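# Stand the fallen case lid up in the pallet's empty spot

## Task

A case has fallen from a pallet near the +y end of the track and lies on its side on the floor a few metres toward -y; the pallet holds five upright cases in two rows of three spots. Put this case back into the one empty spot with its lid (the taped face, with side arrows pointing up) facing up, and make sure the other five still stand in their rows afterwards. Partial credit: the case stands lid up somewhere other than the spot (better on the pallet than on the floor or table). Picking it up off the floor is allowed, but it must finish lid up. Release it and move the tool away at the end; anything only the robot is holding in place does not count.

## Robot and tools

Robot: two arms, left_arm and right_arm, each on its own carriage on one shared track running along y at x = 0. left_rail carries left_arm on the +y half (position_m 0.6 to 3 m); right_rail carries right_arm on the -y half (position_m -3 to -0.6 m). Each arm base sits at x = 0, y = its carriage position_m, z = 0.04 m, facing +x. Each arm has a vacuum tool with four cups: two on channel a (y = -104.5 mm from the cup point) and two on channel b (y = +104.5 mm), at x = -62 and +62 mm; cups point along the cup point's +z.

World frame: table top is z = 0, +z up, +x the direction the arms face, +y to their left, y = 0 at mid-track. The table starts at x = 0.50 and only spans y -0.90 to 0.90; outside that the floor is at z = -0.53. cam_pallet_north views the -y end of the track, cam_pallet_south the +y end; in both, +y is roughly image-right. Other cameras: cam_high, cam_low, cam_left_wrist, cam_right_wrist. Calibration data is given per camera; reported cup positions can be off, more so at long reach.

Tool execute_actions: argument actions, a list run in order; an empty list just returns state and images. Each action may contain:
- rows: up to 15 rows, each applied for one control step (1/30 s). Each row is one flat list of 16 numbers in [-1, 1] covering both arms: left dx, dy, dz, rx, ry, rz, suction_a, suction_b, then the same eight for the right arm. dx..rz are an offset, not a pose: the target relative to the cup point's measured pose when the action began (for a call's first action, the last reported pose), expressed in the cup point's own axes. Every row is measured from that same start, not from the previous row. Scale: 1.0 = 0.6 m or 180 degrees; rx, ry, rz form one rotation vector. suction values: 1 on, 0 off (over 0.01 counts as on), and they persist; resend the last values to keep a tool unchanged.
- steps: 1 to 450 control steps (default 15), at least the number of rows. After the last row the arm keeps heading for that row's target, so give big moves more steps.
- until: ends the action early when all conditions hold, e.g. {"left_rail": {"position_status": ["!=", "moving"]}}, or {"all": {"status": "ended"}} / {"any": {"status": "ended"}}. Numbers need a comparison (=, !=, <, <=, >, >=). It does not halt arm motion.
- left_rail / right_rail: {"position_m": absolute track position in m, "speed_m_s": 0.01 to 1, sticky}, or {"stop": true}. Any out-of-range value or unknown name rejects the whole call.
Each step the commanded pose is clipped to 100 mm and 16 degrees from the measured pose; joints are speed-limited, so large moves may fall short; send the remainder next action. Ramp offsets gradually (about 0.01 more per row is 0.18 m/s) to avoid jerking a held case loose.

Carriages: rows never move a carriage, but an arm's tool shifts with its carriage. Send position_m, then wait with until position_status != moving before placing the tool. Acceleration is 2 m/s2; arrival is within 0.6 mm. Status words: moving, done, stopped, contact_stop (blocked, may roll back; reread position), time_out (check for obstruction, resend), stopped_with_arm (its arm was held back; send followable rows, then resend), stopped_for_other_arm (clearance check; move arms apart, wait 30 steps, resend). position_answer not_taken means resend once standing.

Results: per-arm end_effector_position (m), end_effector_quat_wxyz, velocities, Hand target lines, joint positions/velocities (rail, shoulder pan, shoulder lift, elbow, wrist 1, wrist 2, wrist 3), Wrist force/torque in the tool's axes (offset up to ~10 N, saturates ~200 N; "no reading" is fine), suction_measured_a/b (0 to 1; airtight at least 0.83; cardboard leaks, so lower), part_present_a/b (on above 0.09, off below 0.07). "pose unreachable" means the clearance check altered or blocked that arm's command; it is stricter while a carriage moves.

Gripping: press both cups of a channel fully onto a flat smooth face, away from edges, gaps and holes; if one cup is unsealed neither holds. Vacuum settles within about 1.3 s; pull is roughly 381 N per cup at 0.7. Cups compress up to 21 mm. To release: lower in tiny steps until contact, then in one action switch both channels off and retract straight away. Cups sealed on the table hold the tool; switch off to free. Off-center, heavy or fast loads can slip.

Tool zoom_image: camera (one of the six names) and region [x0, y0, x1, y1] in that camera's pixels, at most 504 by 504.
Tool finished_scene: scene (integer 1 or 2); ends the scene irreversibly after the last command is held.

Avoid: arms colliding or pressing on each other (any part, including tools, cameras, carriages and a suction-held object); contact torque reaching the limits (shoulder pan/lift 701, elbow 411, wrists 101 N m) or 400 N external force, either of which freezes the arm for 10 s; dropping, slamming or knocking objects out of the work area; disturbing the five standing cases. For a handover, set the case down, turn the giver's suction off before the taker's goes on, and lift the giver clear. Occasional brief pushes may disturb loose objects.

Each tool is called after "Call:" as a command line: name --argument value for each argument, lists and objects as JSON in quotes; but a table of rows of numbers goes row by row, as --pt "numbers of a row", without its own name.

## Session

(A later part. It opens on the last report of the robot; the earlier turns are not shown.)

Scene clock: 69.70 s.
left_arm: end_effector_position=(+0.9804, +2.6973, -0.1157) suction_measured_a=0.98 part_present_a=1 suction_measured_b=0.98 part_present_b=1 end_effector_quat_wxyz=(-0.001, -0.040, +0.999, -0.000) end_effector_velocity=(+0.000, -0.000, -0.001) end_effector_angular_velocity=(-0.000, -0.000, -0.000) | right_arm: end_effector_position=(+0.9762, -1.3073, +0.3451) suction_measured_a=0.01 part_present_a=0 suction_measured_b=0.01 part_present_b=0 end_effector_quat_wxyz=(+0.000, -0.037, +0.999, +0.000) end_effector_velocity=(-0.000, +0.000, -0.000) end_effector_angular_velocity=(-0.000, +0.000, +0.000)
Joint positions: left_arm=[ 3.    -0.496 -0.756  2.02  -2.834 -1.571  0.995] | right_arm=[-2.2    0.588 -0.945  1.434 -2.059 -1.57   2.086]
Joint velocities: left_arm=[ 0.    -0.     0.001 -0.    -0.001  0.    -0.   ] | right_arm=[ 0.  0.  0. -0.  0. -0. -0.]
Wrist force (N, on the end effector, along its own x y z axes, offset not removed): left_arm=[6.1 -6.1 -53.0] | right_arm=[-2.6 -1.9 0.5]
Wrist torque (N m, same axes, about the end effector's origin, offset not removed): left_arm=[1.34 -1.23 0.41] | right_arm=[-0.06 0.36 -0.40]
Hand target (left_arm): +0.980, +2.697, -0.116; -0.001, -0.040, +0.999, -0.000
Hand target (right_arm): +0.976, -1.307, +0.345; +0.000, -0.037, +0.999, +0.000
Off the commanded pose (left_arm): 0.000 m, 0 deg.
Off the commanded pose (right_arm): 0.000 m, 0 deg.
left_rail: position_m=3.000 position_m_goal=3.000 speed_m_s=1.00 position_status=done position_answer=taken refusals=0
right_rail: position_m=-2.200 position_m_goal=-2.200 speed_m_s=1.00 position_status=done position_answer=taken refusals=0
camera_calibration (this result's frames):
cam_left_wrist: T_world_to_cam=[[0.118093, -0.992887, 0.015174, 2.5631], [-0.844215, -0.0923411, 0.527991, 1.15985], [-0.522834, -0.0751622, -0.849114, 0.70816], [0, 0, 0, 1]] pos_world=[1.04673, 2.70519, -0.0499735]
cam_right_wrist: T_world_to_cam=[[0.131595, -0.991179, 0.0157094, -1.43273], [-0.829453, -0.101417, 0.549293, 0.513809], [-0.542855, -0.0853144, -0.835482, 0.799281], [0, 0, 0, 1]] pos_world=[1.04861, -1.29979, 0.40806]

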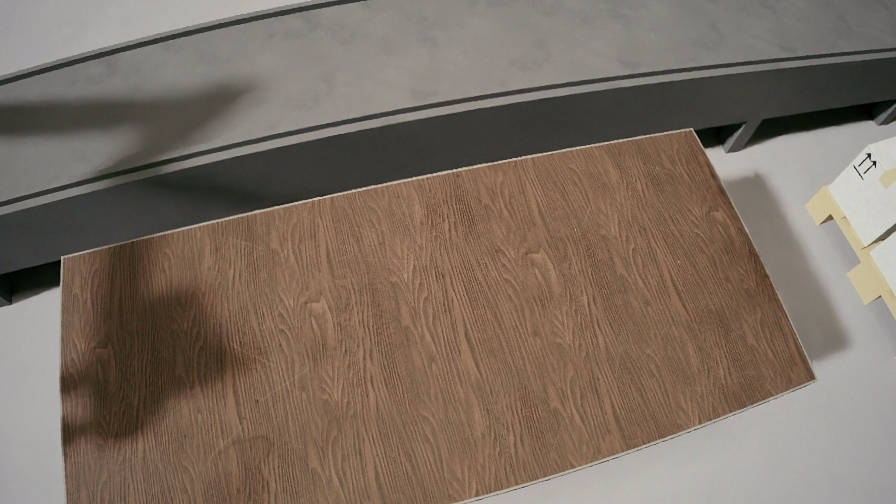

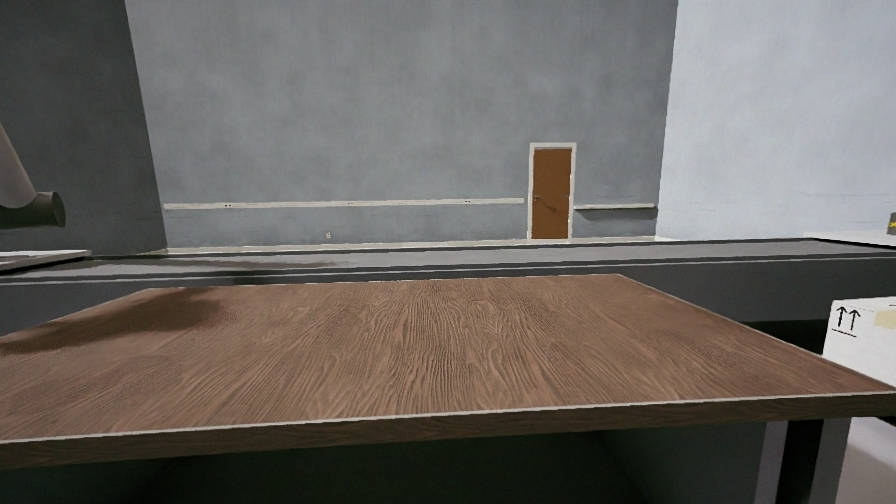

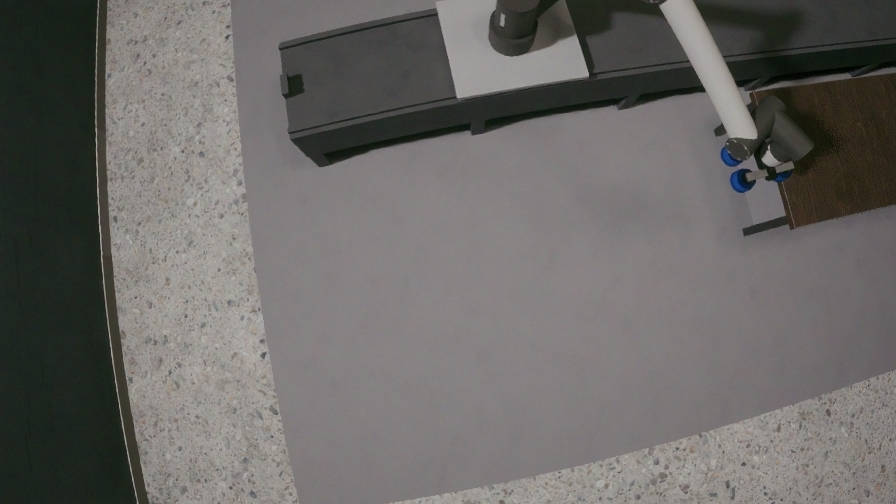

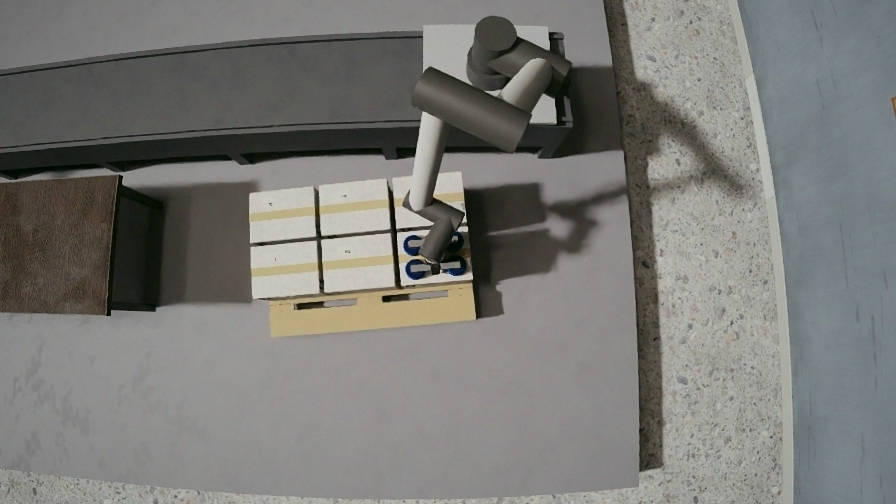

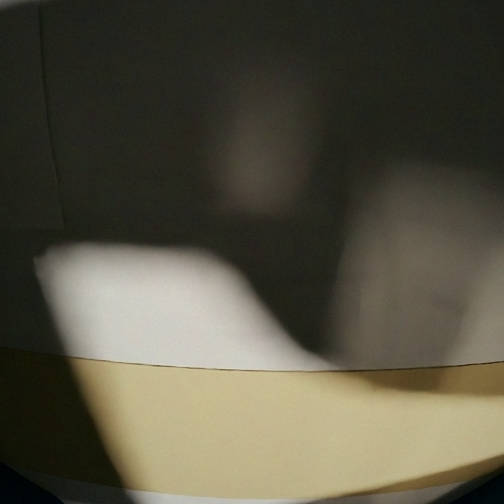

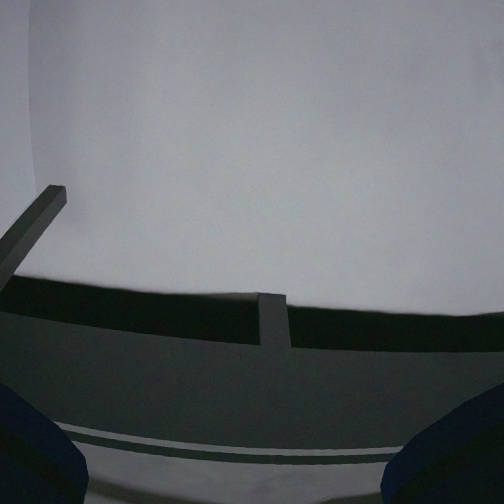

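Call:
execute_actions --actions '[{"rows": [[0,0,0.0028,0,0,0,1,1, 0,0,0,0,0,0,0,0]], "steps": 1}]'

Scene clock: 69.90 s.
left_arm: end_effector_position=(+0.9805, +2.6973, -0.1158) suction_measured_a=0.98 part_present_a=1 suction_measured_b=0.98 part_present_b=1 end_effector_quat_wxyz=(-0.001, -0.040, +0.999, -0.000) end_effector_velocity=(+0.000, -0.000, -0.003) end_effector_angular_velocity=(-0.000, -0.000, -0.000) | right_arm: end_effector_position=(+0.9762, -1.3073, +0.3451) suction_measured_a=0.01 part_present_a=0 suction_measured_b=0.01 part_present_b=0 end_effector_quat_wxyz=(+0.000, -0.037, +0.999, +0.000) end_effector_velocity=(-0.000, +0.000, +0.000) end_effector_angular_velocity=(-0.000, -0.000, -0.000)
Joint positions: left_arm=[ 3.    -0.496 -0.756  2.02  -2.834 -1.571  0.995] | right_arm=[-2.2    0.588 -0.945  1.434 -2.059 -1.57   2.086]
Joint velocities: left_arm=[ 0.     0.     0.004 -0.001 -0.003 -0.     0.   ] | right_arm=[ 0.  0. -0.  0.  0. -0.  0.]
Wrist force (N, on the end effector, along its own x y z axes, offset not removed): left_arm=[-3.6 -7.6 -52.7] | right_arm=[0.3 -4.2 2.1]
Wrist torque (N m, same axes, about the end effector's origin, offset not removed): left_arm=[1.12 0.24 -0.03] | right_arm=[-0.33 0.03 -0.30]
Hand target (left_arm): +0.980, +2.697, -0.117; -0.001, -0.040, +0.999, -0.000
Hand target (right_arm): +0.976, -1.307, +0.345; +0.000, -0.037, +0.999, +0.000
Off the commanded pose (left_arm): 0.002 m, 0 deg.
Off the commanded pose (right_arm): 0.000 m, 0 deg.
left_rail: position_m=3.000 position_m_goal=3.000 speed_m_s=1.00 position_status=done position_answer=taken refusals=0
right_rail: position_m=-2.200 position_m_goal=-2.200 speed_m_s=1.00 position_status=done position_answer=taken refusals=0
camera_calibration (this result's frames):
cam_left_wrist: T_world_to_cam=[[0.118093, -0.992887, 0.0151756, 2.5631], [-0.844216, -0.0923405, 0.527989, 1.15992], [-0.522832, -0.0751634, -0.849116, 0.708048], [0, 0, 0, 1]] pos_world=[1.04673, 2.70519, -0.0501067]
cam_right_wrist: T_world_to_cam=[[0.131595, -0.991179, 0.0157094, -1.43273], [-0.829453, -0.101417, 0.549293, 0.51381], [-0.542855, -0.0853144, -0.835482, 0.799281], [0, 0, 0, 1]] pos_world=[1.04861, -1.29979, 0.408061]

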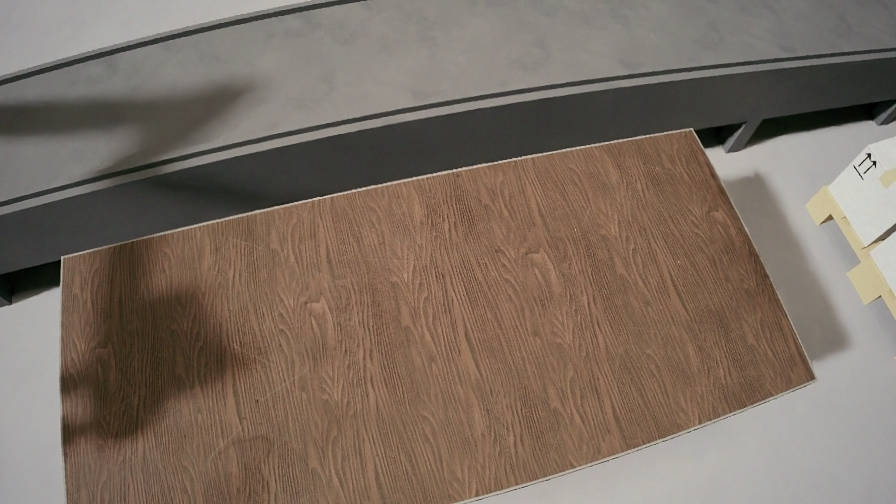

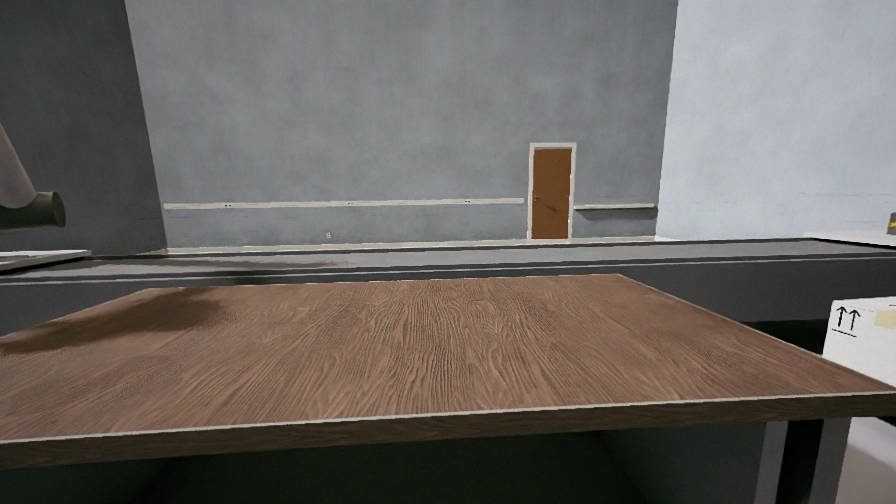

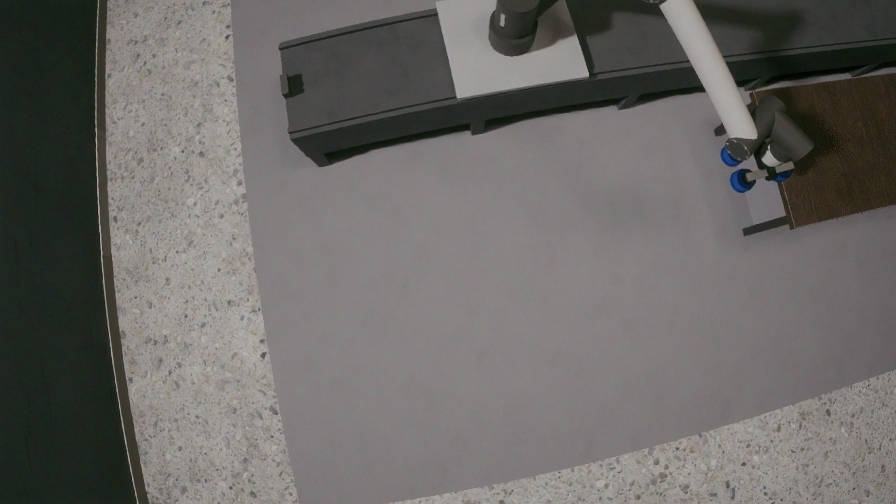

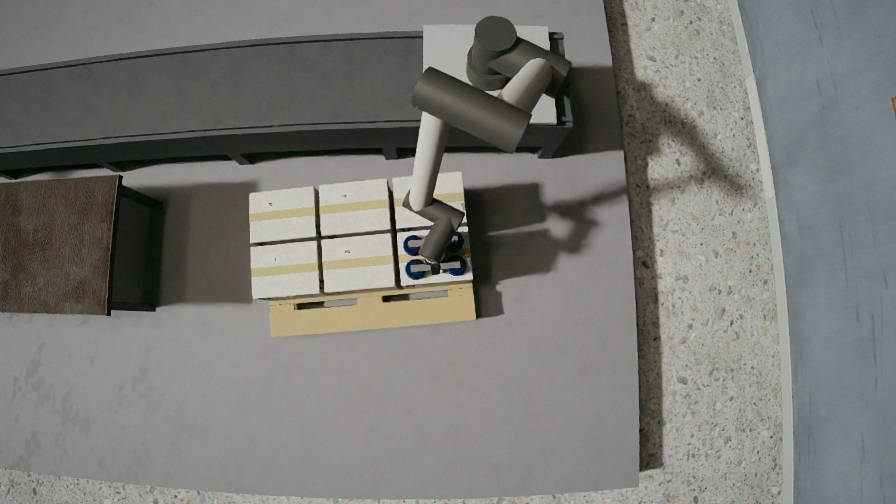

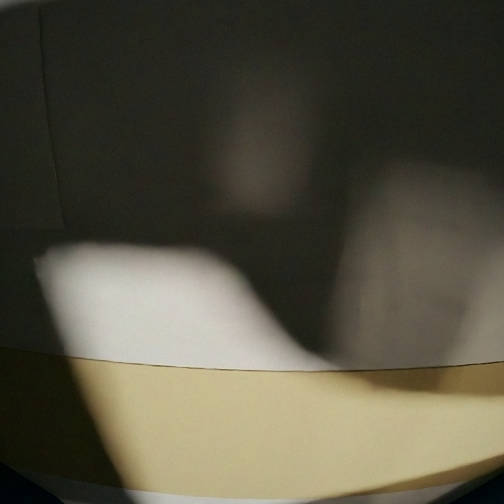

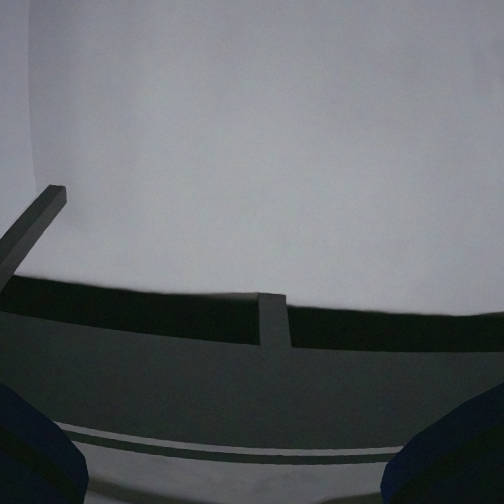

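Call:
execute_actions --actions '[]'

Scene clock: 70.07 s.
left_arm: end_effector_position=(+0.9804, +2.6973, -0.1169) suction_measured_a=0.98 part_present_a=1 suction_measured_b=0.98 part_present_b=1 end_effector_quat_wxyz=(-0.001, -0.040, +0.999, -0.000) end_effector_velocity=(-0.000, +0.000, -0.004) end_effector_angular_velocity=(+0.000, +0.000, -0.000) | right_arm: end_effector_position=(+0.9762, -1.3073, +0.3451) suction_measured_a=0.01 part_present_a=0 suction_measured_b=0.01 part_present_b=0 end_effector_quat_wxyz=(+0.000, -0.037, +0.999, +0.000) end_effector_velocity=(+0.000, +0.000, -0.000) end_effector_angular_velocity=(-0.000, +0.000, -0.000)
Joint positions: left_arm=[ 3.    -0.496 -0.754  2.02  -2.835 -1.571  0.995] | right_arm=[-2.2    0.588 -0.945  1.434 -2.059 -1.57   2.086]
Joint velocities: left_arm=[ 0.    -0.     0.005 -0.001 -0.004 -0.     0.   ] | right_arm=[ 0.  0.  0. -0.  0. -0.  0.]
Wrist force (N, on the end effector, along its own x y z axes, offset not removed): left_arm=[1.1 -0.9 -62.3] | right_arm=[-1.1 -3.4 1.5]
Wrist torque (N m, same axes, about the end effector's origin, offset not removed): left_arm=[1.98 -0.25 0.02] | right_arm=[-0.25 0.24 -0.38]
Hand target (left_arm): +0.980, +2.697, -0.117; -0.001, -0.040, +0.999, -0.000
Hand target (right_arm): +0.976, -1.307, +0.345; +0.000, -0.037, +0.999, +0.000
Off the commanded pose (left_arm): 0.000 m, 0 deg.
Off the commanded pose (right_arm): 0.000 m, 0 deg.
left_rail: position_m=3.000 position_m_goal=3.000 speed_m_s=1.00 position_status=done position_answer=taken refusals=0
right_rail: position_m=-2.200 position_m_goal=-2.200 speed_m_s=1.00 position_status=done position_answer=taken refusals=0
camera_calibration (this result's frames):
cam_left_wrist: T_world_to_cam=[[0.118093, -0.992887, 0.015165, 2.56312], [-0.844208, -0.0923451, 0.528002, 1.16049], [-0.522846, -0.075156, -0.849108, 0.707123], [0, 0, 0, 1]] pos_world=[1.04672, 2.70519, -0.0511862]
cam_right_wrist: T_world_to_cam=[[0.131595, -0.991179, 0.0157095, -1.43273], [-0.829453, -0.101417, 0.549293, 0.513809], [-0.542855, -0.0853146, -0.835482, 0.799281], [0, 0, 0, 1]] pos_world=[1.04861, -1.29979, 0.40806]

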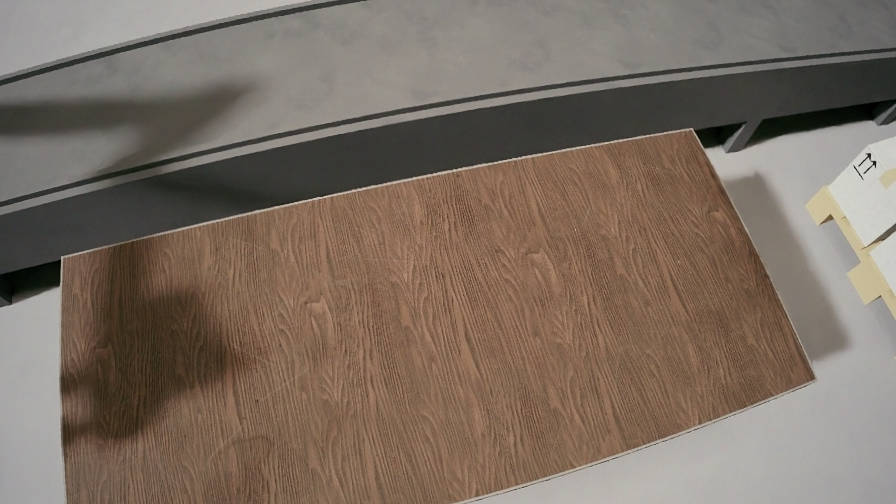

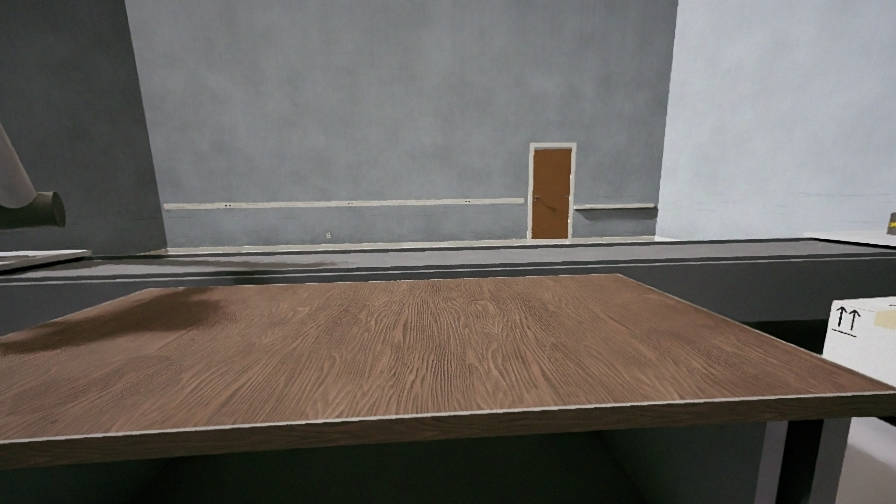

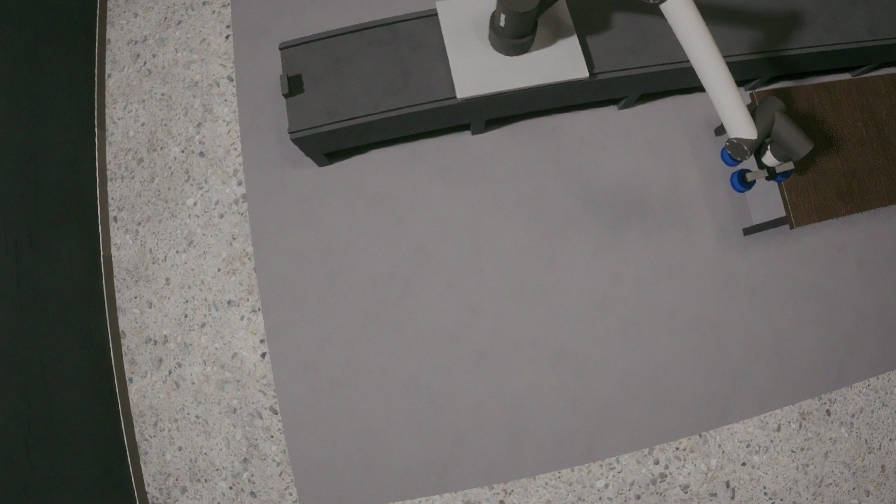

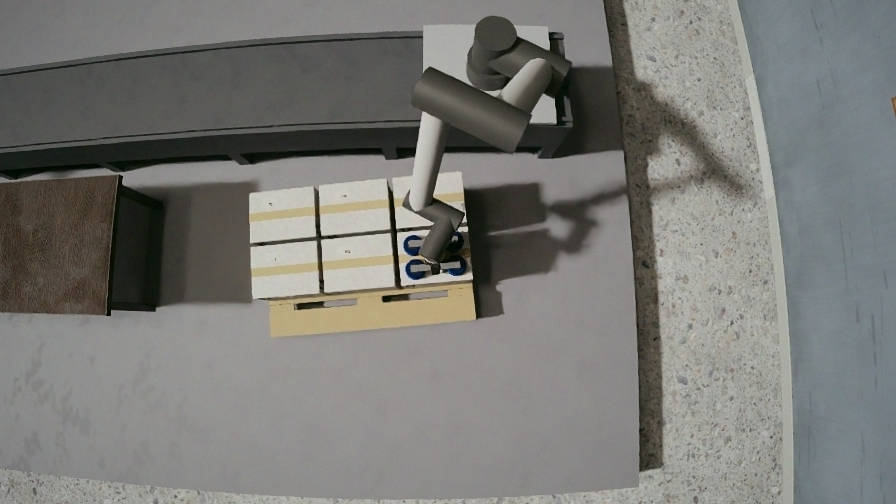

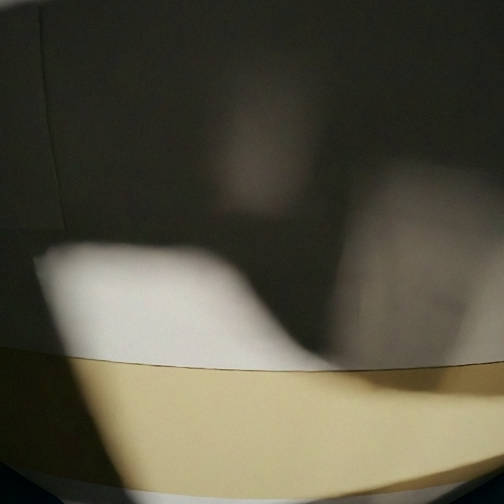

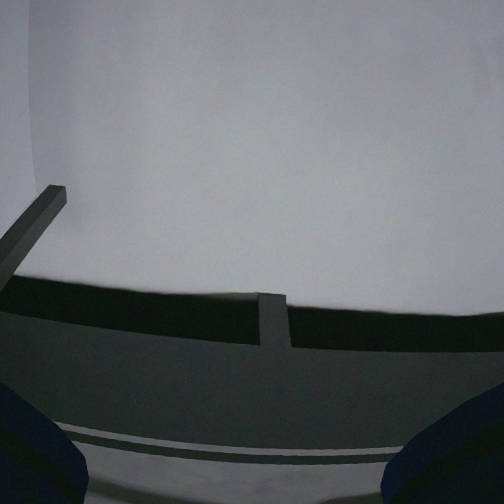

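Call:
zoom_image --camera "cam_pallet_south" --region '[380, 260, 490, 300]'

Region (380, 260, 490, 300) of cam_pallet_south's 896x504 image, scaled by 4.582, with more detail than that image has; it fills the top 183 rows of this view, and the rest is white.

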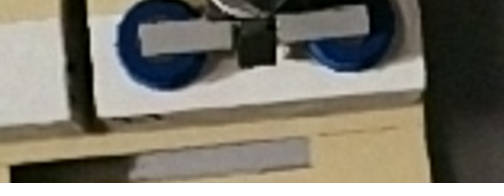

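Call:
execute_actions --actions '[]'

Scene clock: 70.30 s.
left_arm: end_effector_position=(+0.9804, +2.6973, -0.1173) suction_measured_a=0.98 part_present_a=1 suction_measured_b=0.98 part_present_b=1 end_effector_quat_wxyz=(-0.001, -0.040, +0.999, -0.000) end_effector_velocity=(+0.000, -0.000, -0.001) end_effector_angular_velocity=(-0.000, -0.000, -0.000) | right_arm: end_effector_position=(+0.9762, -1.3073, +0.3451) suction_measured_a=0.01 part_present_a=0 suction_measured_b=0.01 part_present_b=0 end_effector_quat_wxyz=(+0.000, -0.037, +0.999, +0.000) end_effector_velocity=(+0.000, +0.000, -0.000) end_effector_angular_velocity=(-0.000, +0.000, -0.000)
Joint positions: left_arm=[ 3.    -0.496 -0.754  2.02  -2.835 -1.571  0.995] | right_arm=[-2.2    0.588 -0.945  1.434 -2.059 -1.57   2.086]
Joint velocities: left_arm=[ 0.     0.     0.001 -0.    -0.001 -0.     0.   ] | right_arm=[ 0. -0.  0. -0.  0. -0.  0.]
Wrist force (N, on the end effector, along its own x y z axes, offset not removed): left_arm=[2.7 -1.5 -56.1] | right_arm=[-1.3 -5.2 0.5]
Wrist torque (N m, same axes, about the end effector's origin, offset not removed): left_arm=[2.10 -0.71 -0.15] | right_arm=[-0.52 0.27 -0.46]
Hand target (left_arm): +0.980, +2.697, -0.117; -0.001, -0.040, +0.999, -0.000
Hand target (right_arm): +0.976, -1.307, +0.345; +0.000, -0.037, +0.999, +0.000
Off the commanded pose (left_arm): 0.000 m, 0 deg.
Off the commanded pose (right_arm): 0.000 m, 0 deg.
left_rail: position_m=3.000 position_m_goal=3.000 speed_m_s=1.00 position_status=done position_answer=taken refusals=0
right_rail: position_m=-2.200 position_m_goal=-2.200 speed_m_s=1.00 position_status=done position_answer=taken refusals=0
camera_calibration (this result's frames):
cam_left_wrist: T_world_to_cam=[[0.118093, -0.992887, 0.0151697, 2.56312], [-0.844211, -0.0923431, 0.527996, 1.1607], [-0.52284, -0.0751593, -0.849111, 0.706792], [0, 0, 0, 1]] pos_world=[1.04673, 2.70519, -0.0515813]
cam_right_wrist: T_world_to_cam=[[0.131595, -0.991179, 0.0157095, -1.43273], [-0.829453, -0.101417, 0.549293, 0.51381], [-0.542855, -0.0853144, -0.835482, 0.799281], [0, 0, 0, 1]] pos_world=[1.04861, -1.29979, 0.408061]

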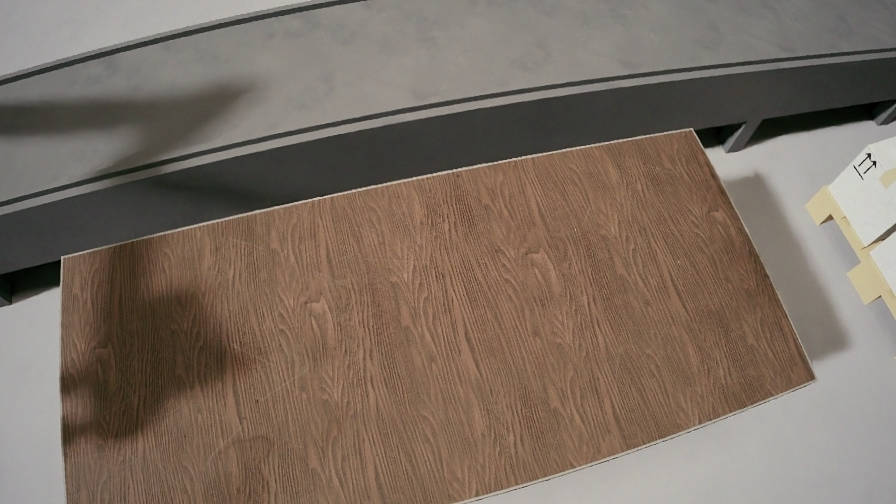

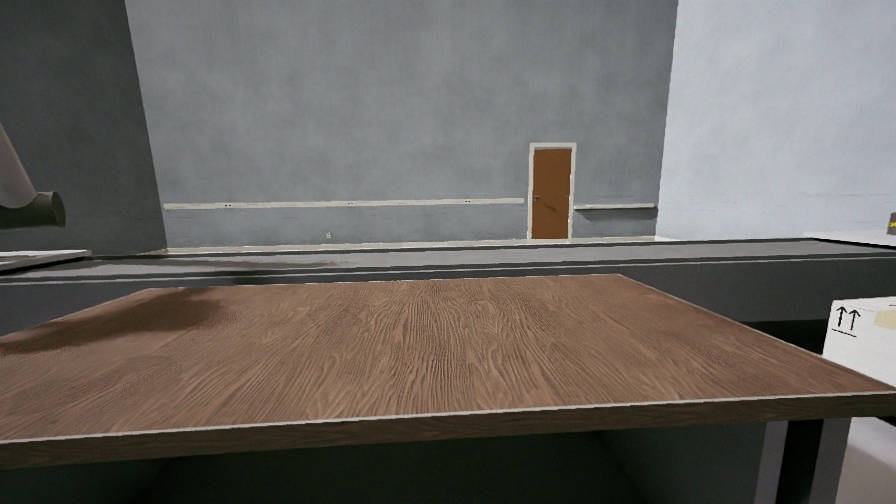

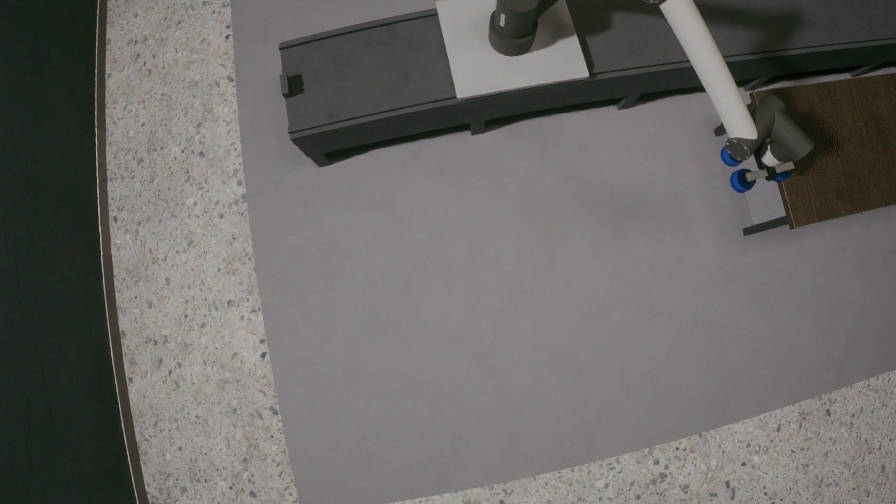

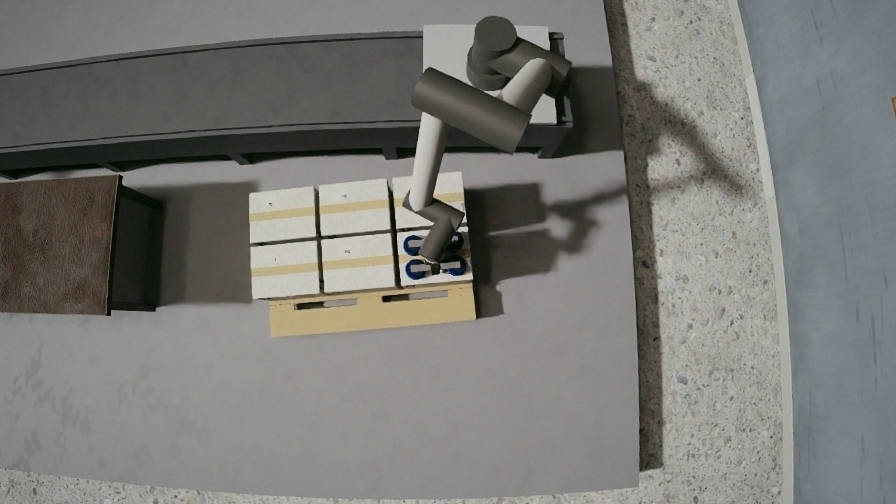

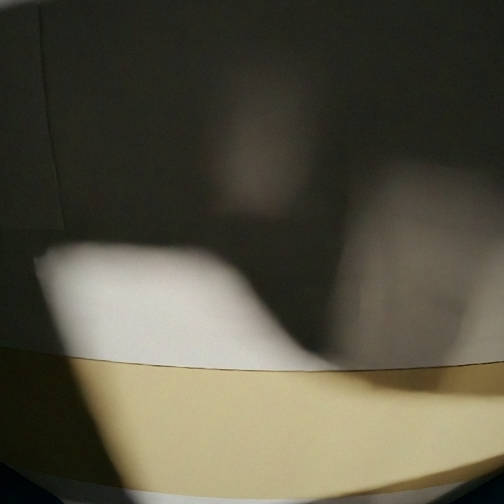

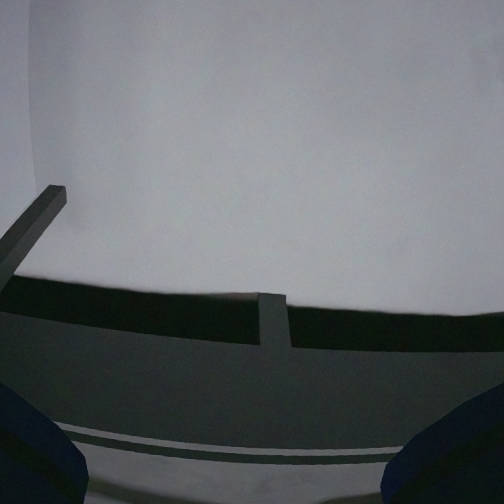

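Call:
execute_actions --actions '[]'

Scene clock: 70.73 s.
left_arm: end_effector_position=(+0.9804, +2.6973, -0.1173) suction_measured_a=0.98 part_present_a=1 suction_measured_b=0.98 part_present_b=1 end_effector_quat_wxyz=(-0.001, -0.040, +0.999, -0.000) end_effector_velocity=(-0.000, +0.000, -0.000) end_effector_angular_velocity=(+0.000, +0.000, -0.000) | right_arm: end_effector_position=(+0.9762, -1.3073, +0.3451) suction_measured_a=0.01 part_present_a=0 suction_measured_b=0.01 part_present_b=0 end_effector_quat_wxyz=(+0.000, -0.037, +0.999, +0.000) end_effector_velocity=(+0.000, -0.000, -0.000) end_effector_angular_velocity=(-0.000, +0.000, -0.000)
Joint positions: left_arm=[ 3.    -0.496 -0.754  2.02  -2.836 -1.571  0.995] | right_arm=[-2.2    0.588 -0.945  1.434 -2.059 -1.57   2.086]
Joint velocities: left_arm=[ 0.  0.  0. -0. -0.  0.  0.] | right_arm=[ 0. -0.  0. -0.  0.  0. -0.]
Wrist force (N, on the end effector, along its own x y z axes, offset not removed): left_arm=[-2.7 -3.6 -52.7] | right_arm=[-0.8 -2.4 0.8]
Wrist torque (N m, same axes, about the end effector's origin, offset not removed): left_arm=[1.82 0.09 0.17] | right_arm=[-0.14 0.18 -0.40]
Hand target (left_arm): +0.980, +2.697, -0.117; -0.001, -0.040, +0.999, -0.000
Hand target (right_arm): +0.976, -1.307, +0.345; +0.000, -0.037, +0.999, +0.000
Off the commanded pose (left_arm): 0.000 m, 0 deg.
Off the commanded pose (right_arm): 0.000 m, 0 deg.
left_rail: position_m=3.000 position_m_goal=3.000 speed_m_s=1.00 position_status=done position_answer=taken refusals=0
right_rail: position_m=-2.200 position_m_goal=-2.200 speed_m_s=1.00 position_status=done position_answer=taken refusals=0
camera_calibration (this result's frames):
cam_left_wrist: T_world_to_cam=[[0.118093, -0.992887, 0.0151703, 2.56312], [-0.844212, -0.0923427, 0.527995, 1.16073], [-0.522839, -0.0751597, -0.849112, 0.706736], [0, 0, 0, 1]] pos_world=[1.04673, 2.70519, -0.0516479]
cam_right_wrist: T_world_to_cam=[[0.131595, -0.991179, 0.0157096, -1.43273], [-0.829453, -0.101417, 0.549293, 0.51381], [-0.542855, -0.0853145, -0.835482, 0.799281], [0, 0, 0, 1]] pos_world=[1.04861, -1.29979, 0.40806]

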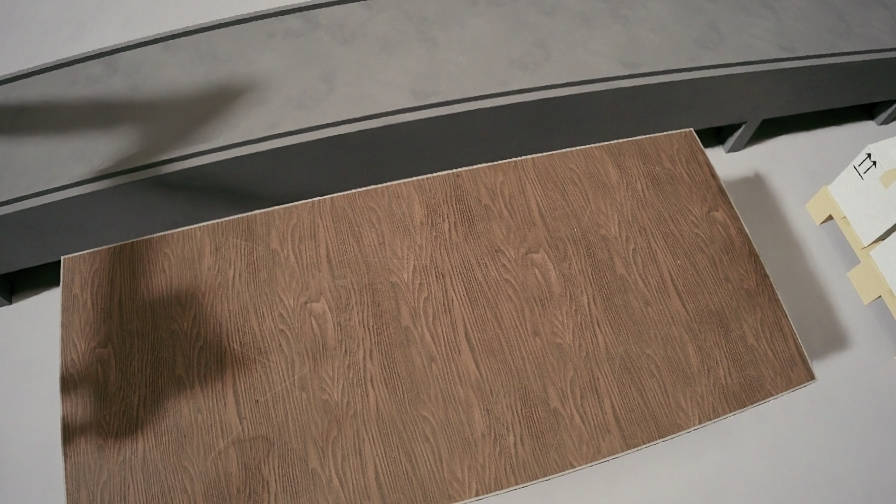

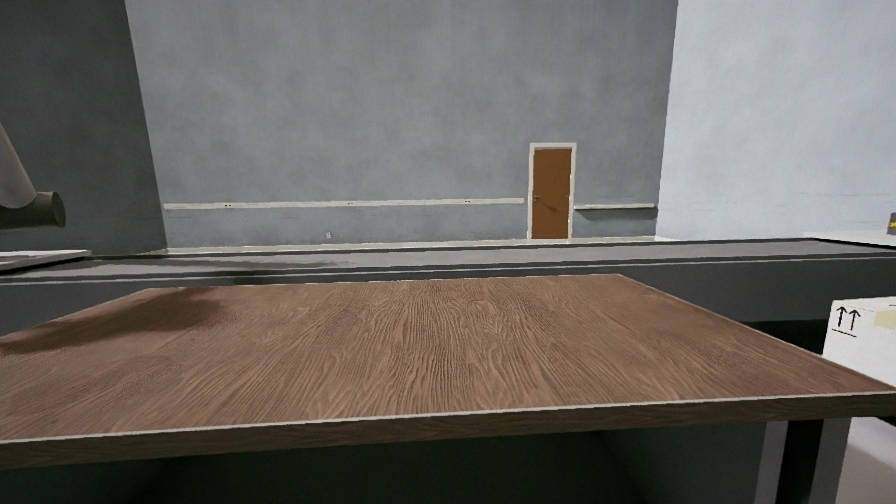

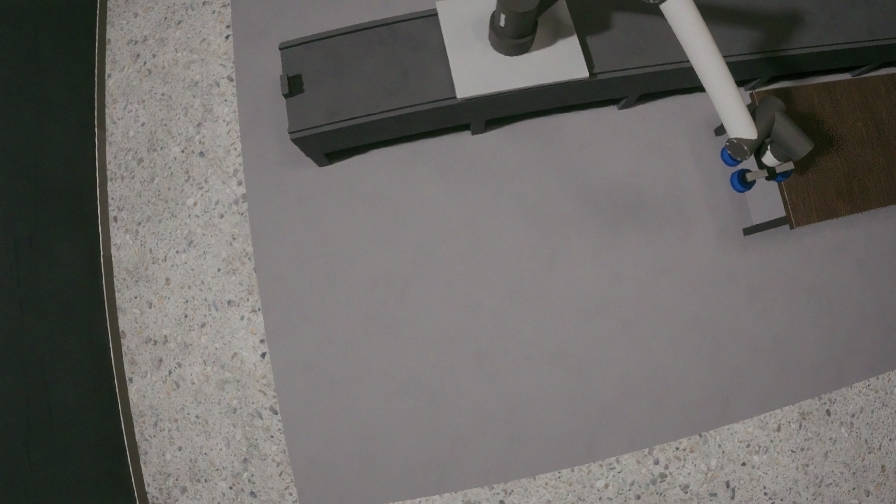

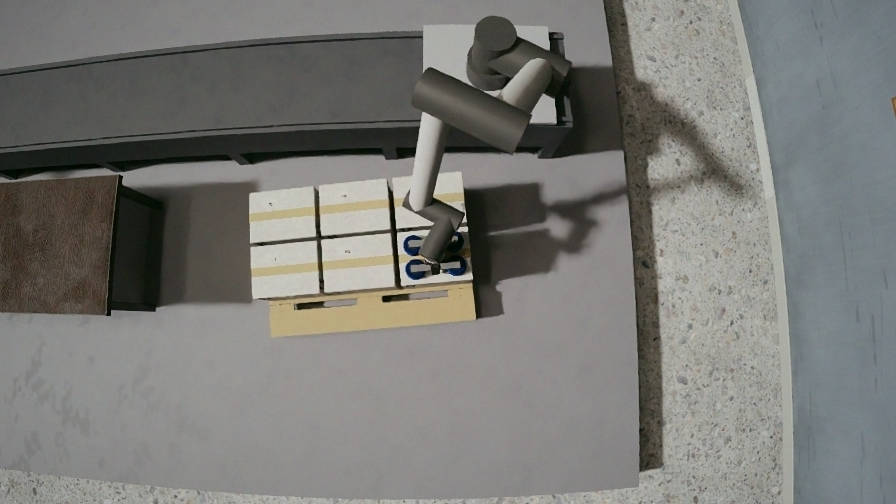

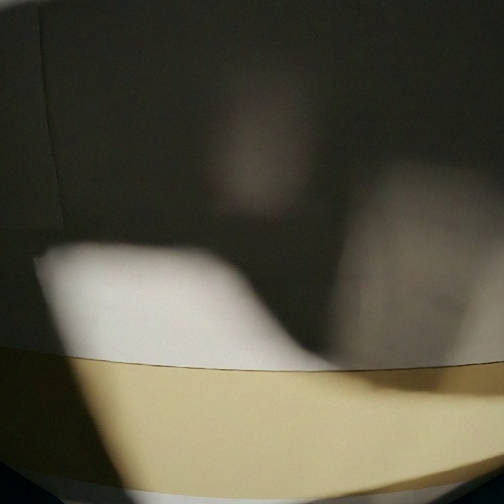

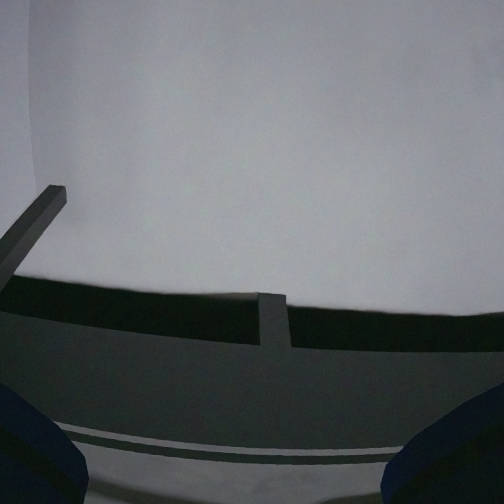

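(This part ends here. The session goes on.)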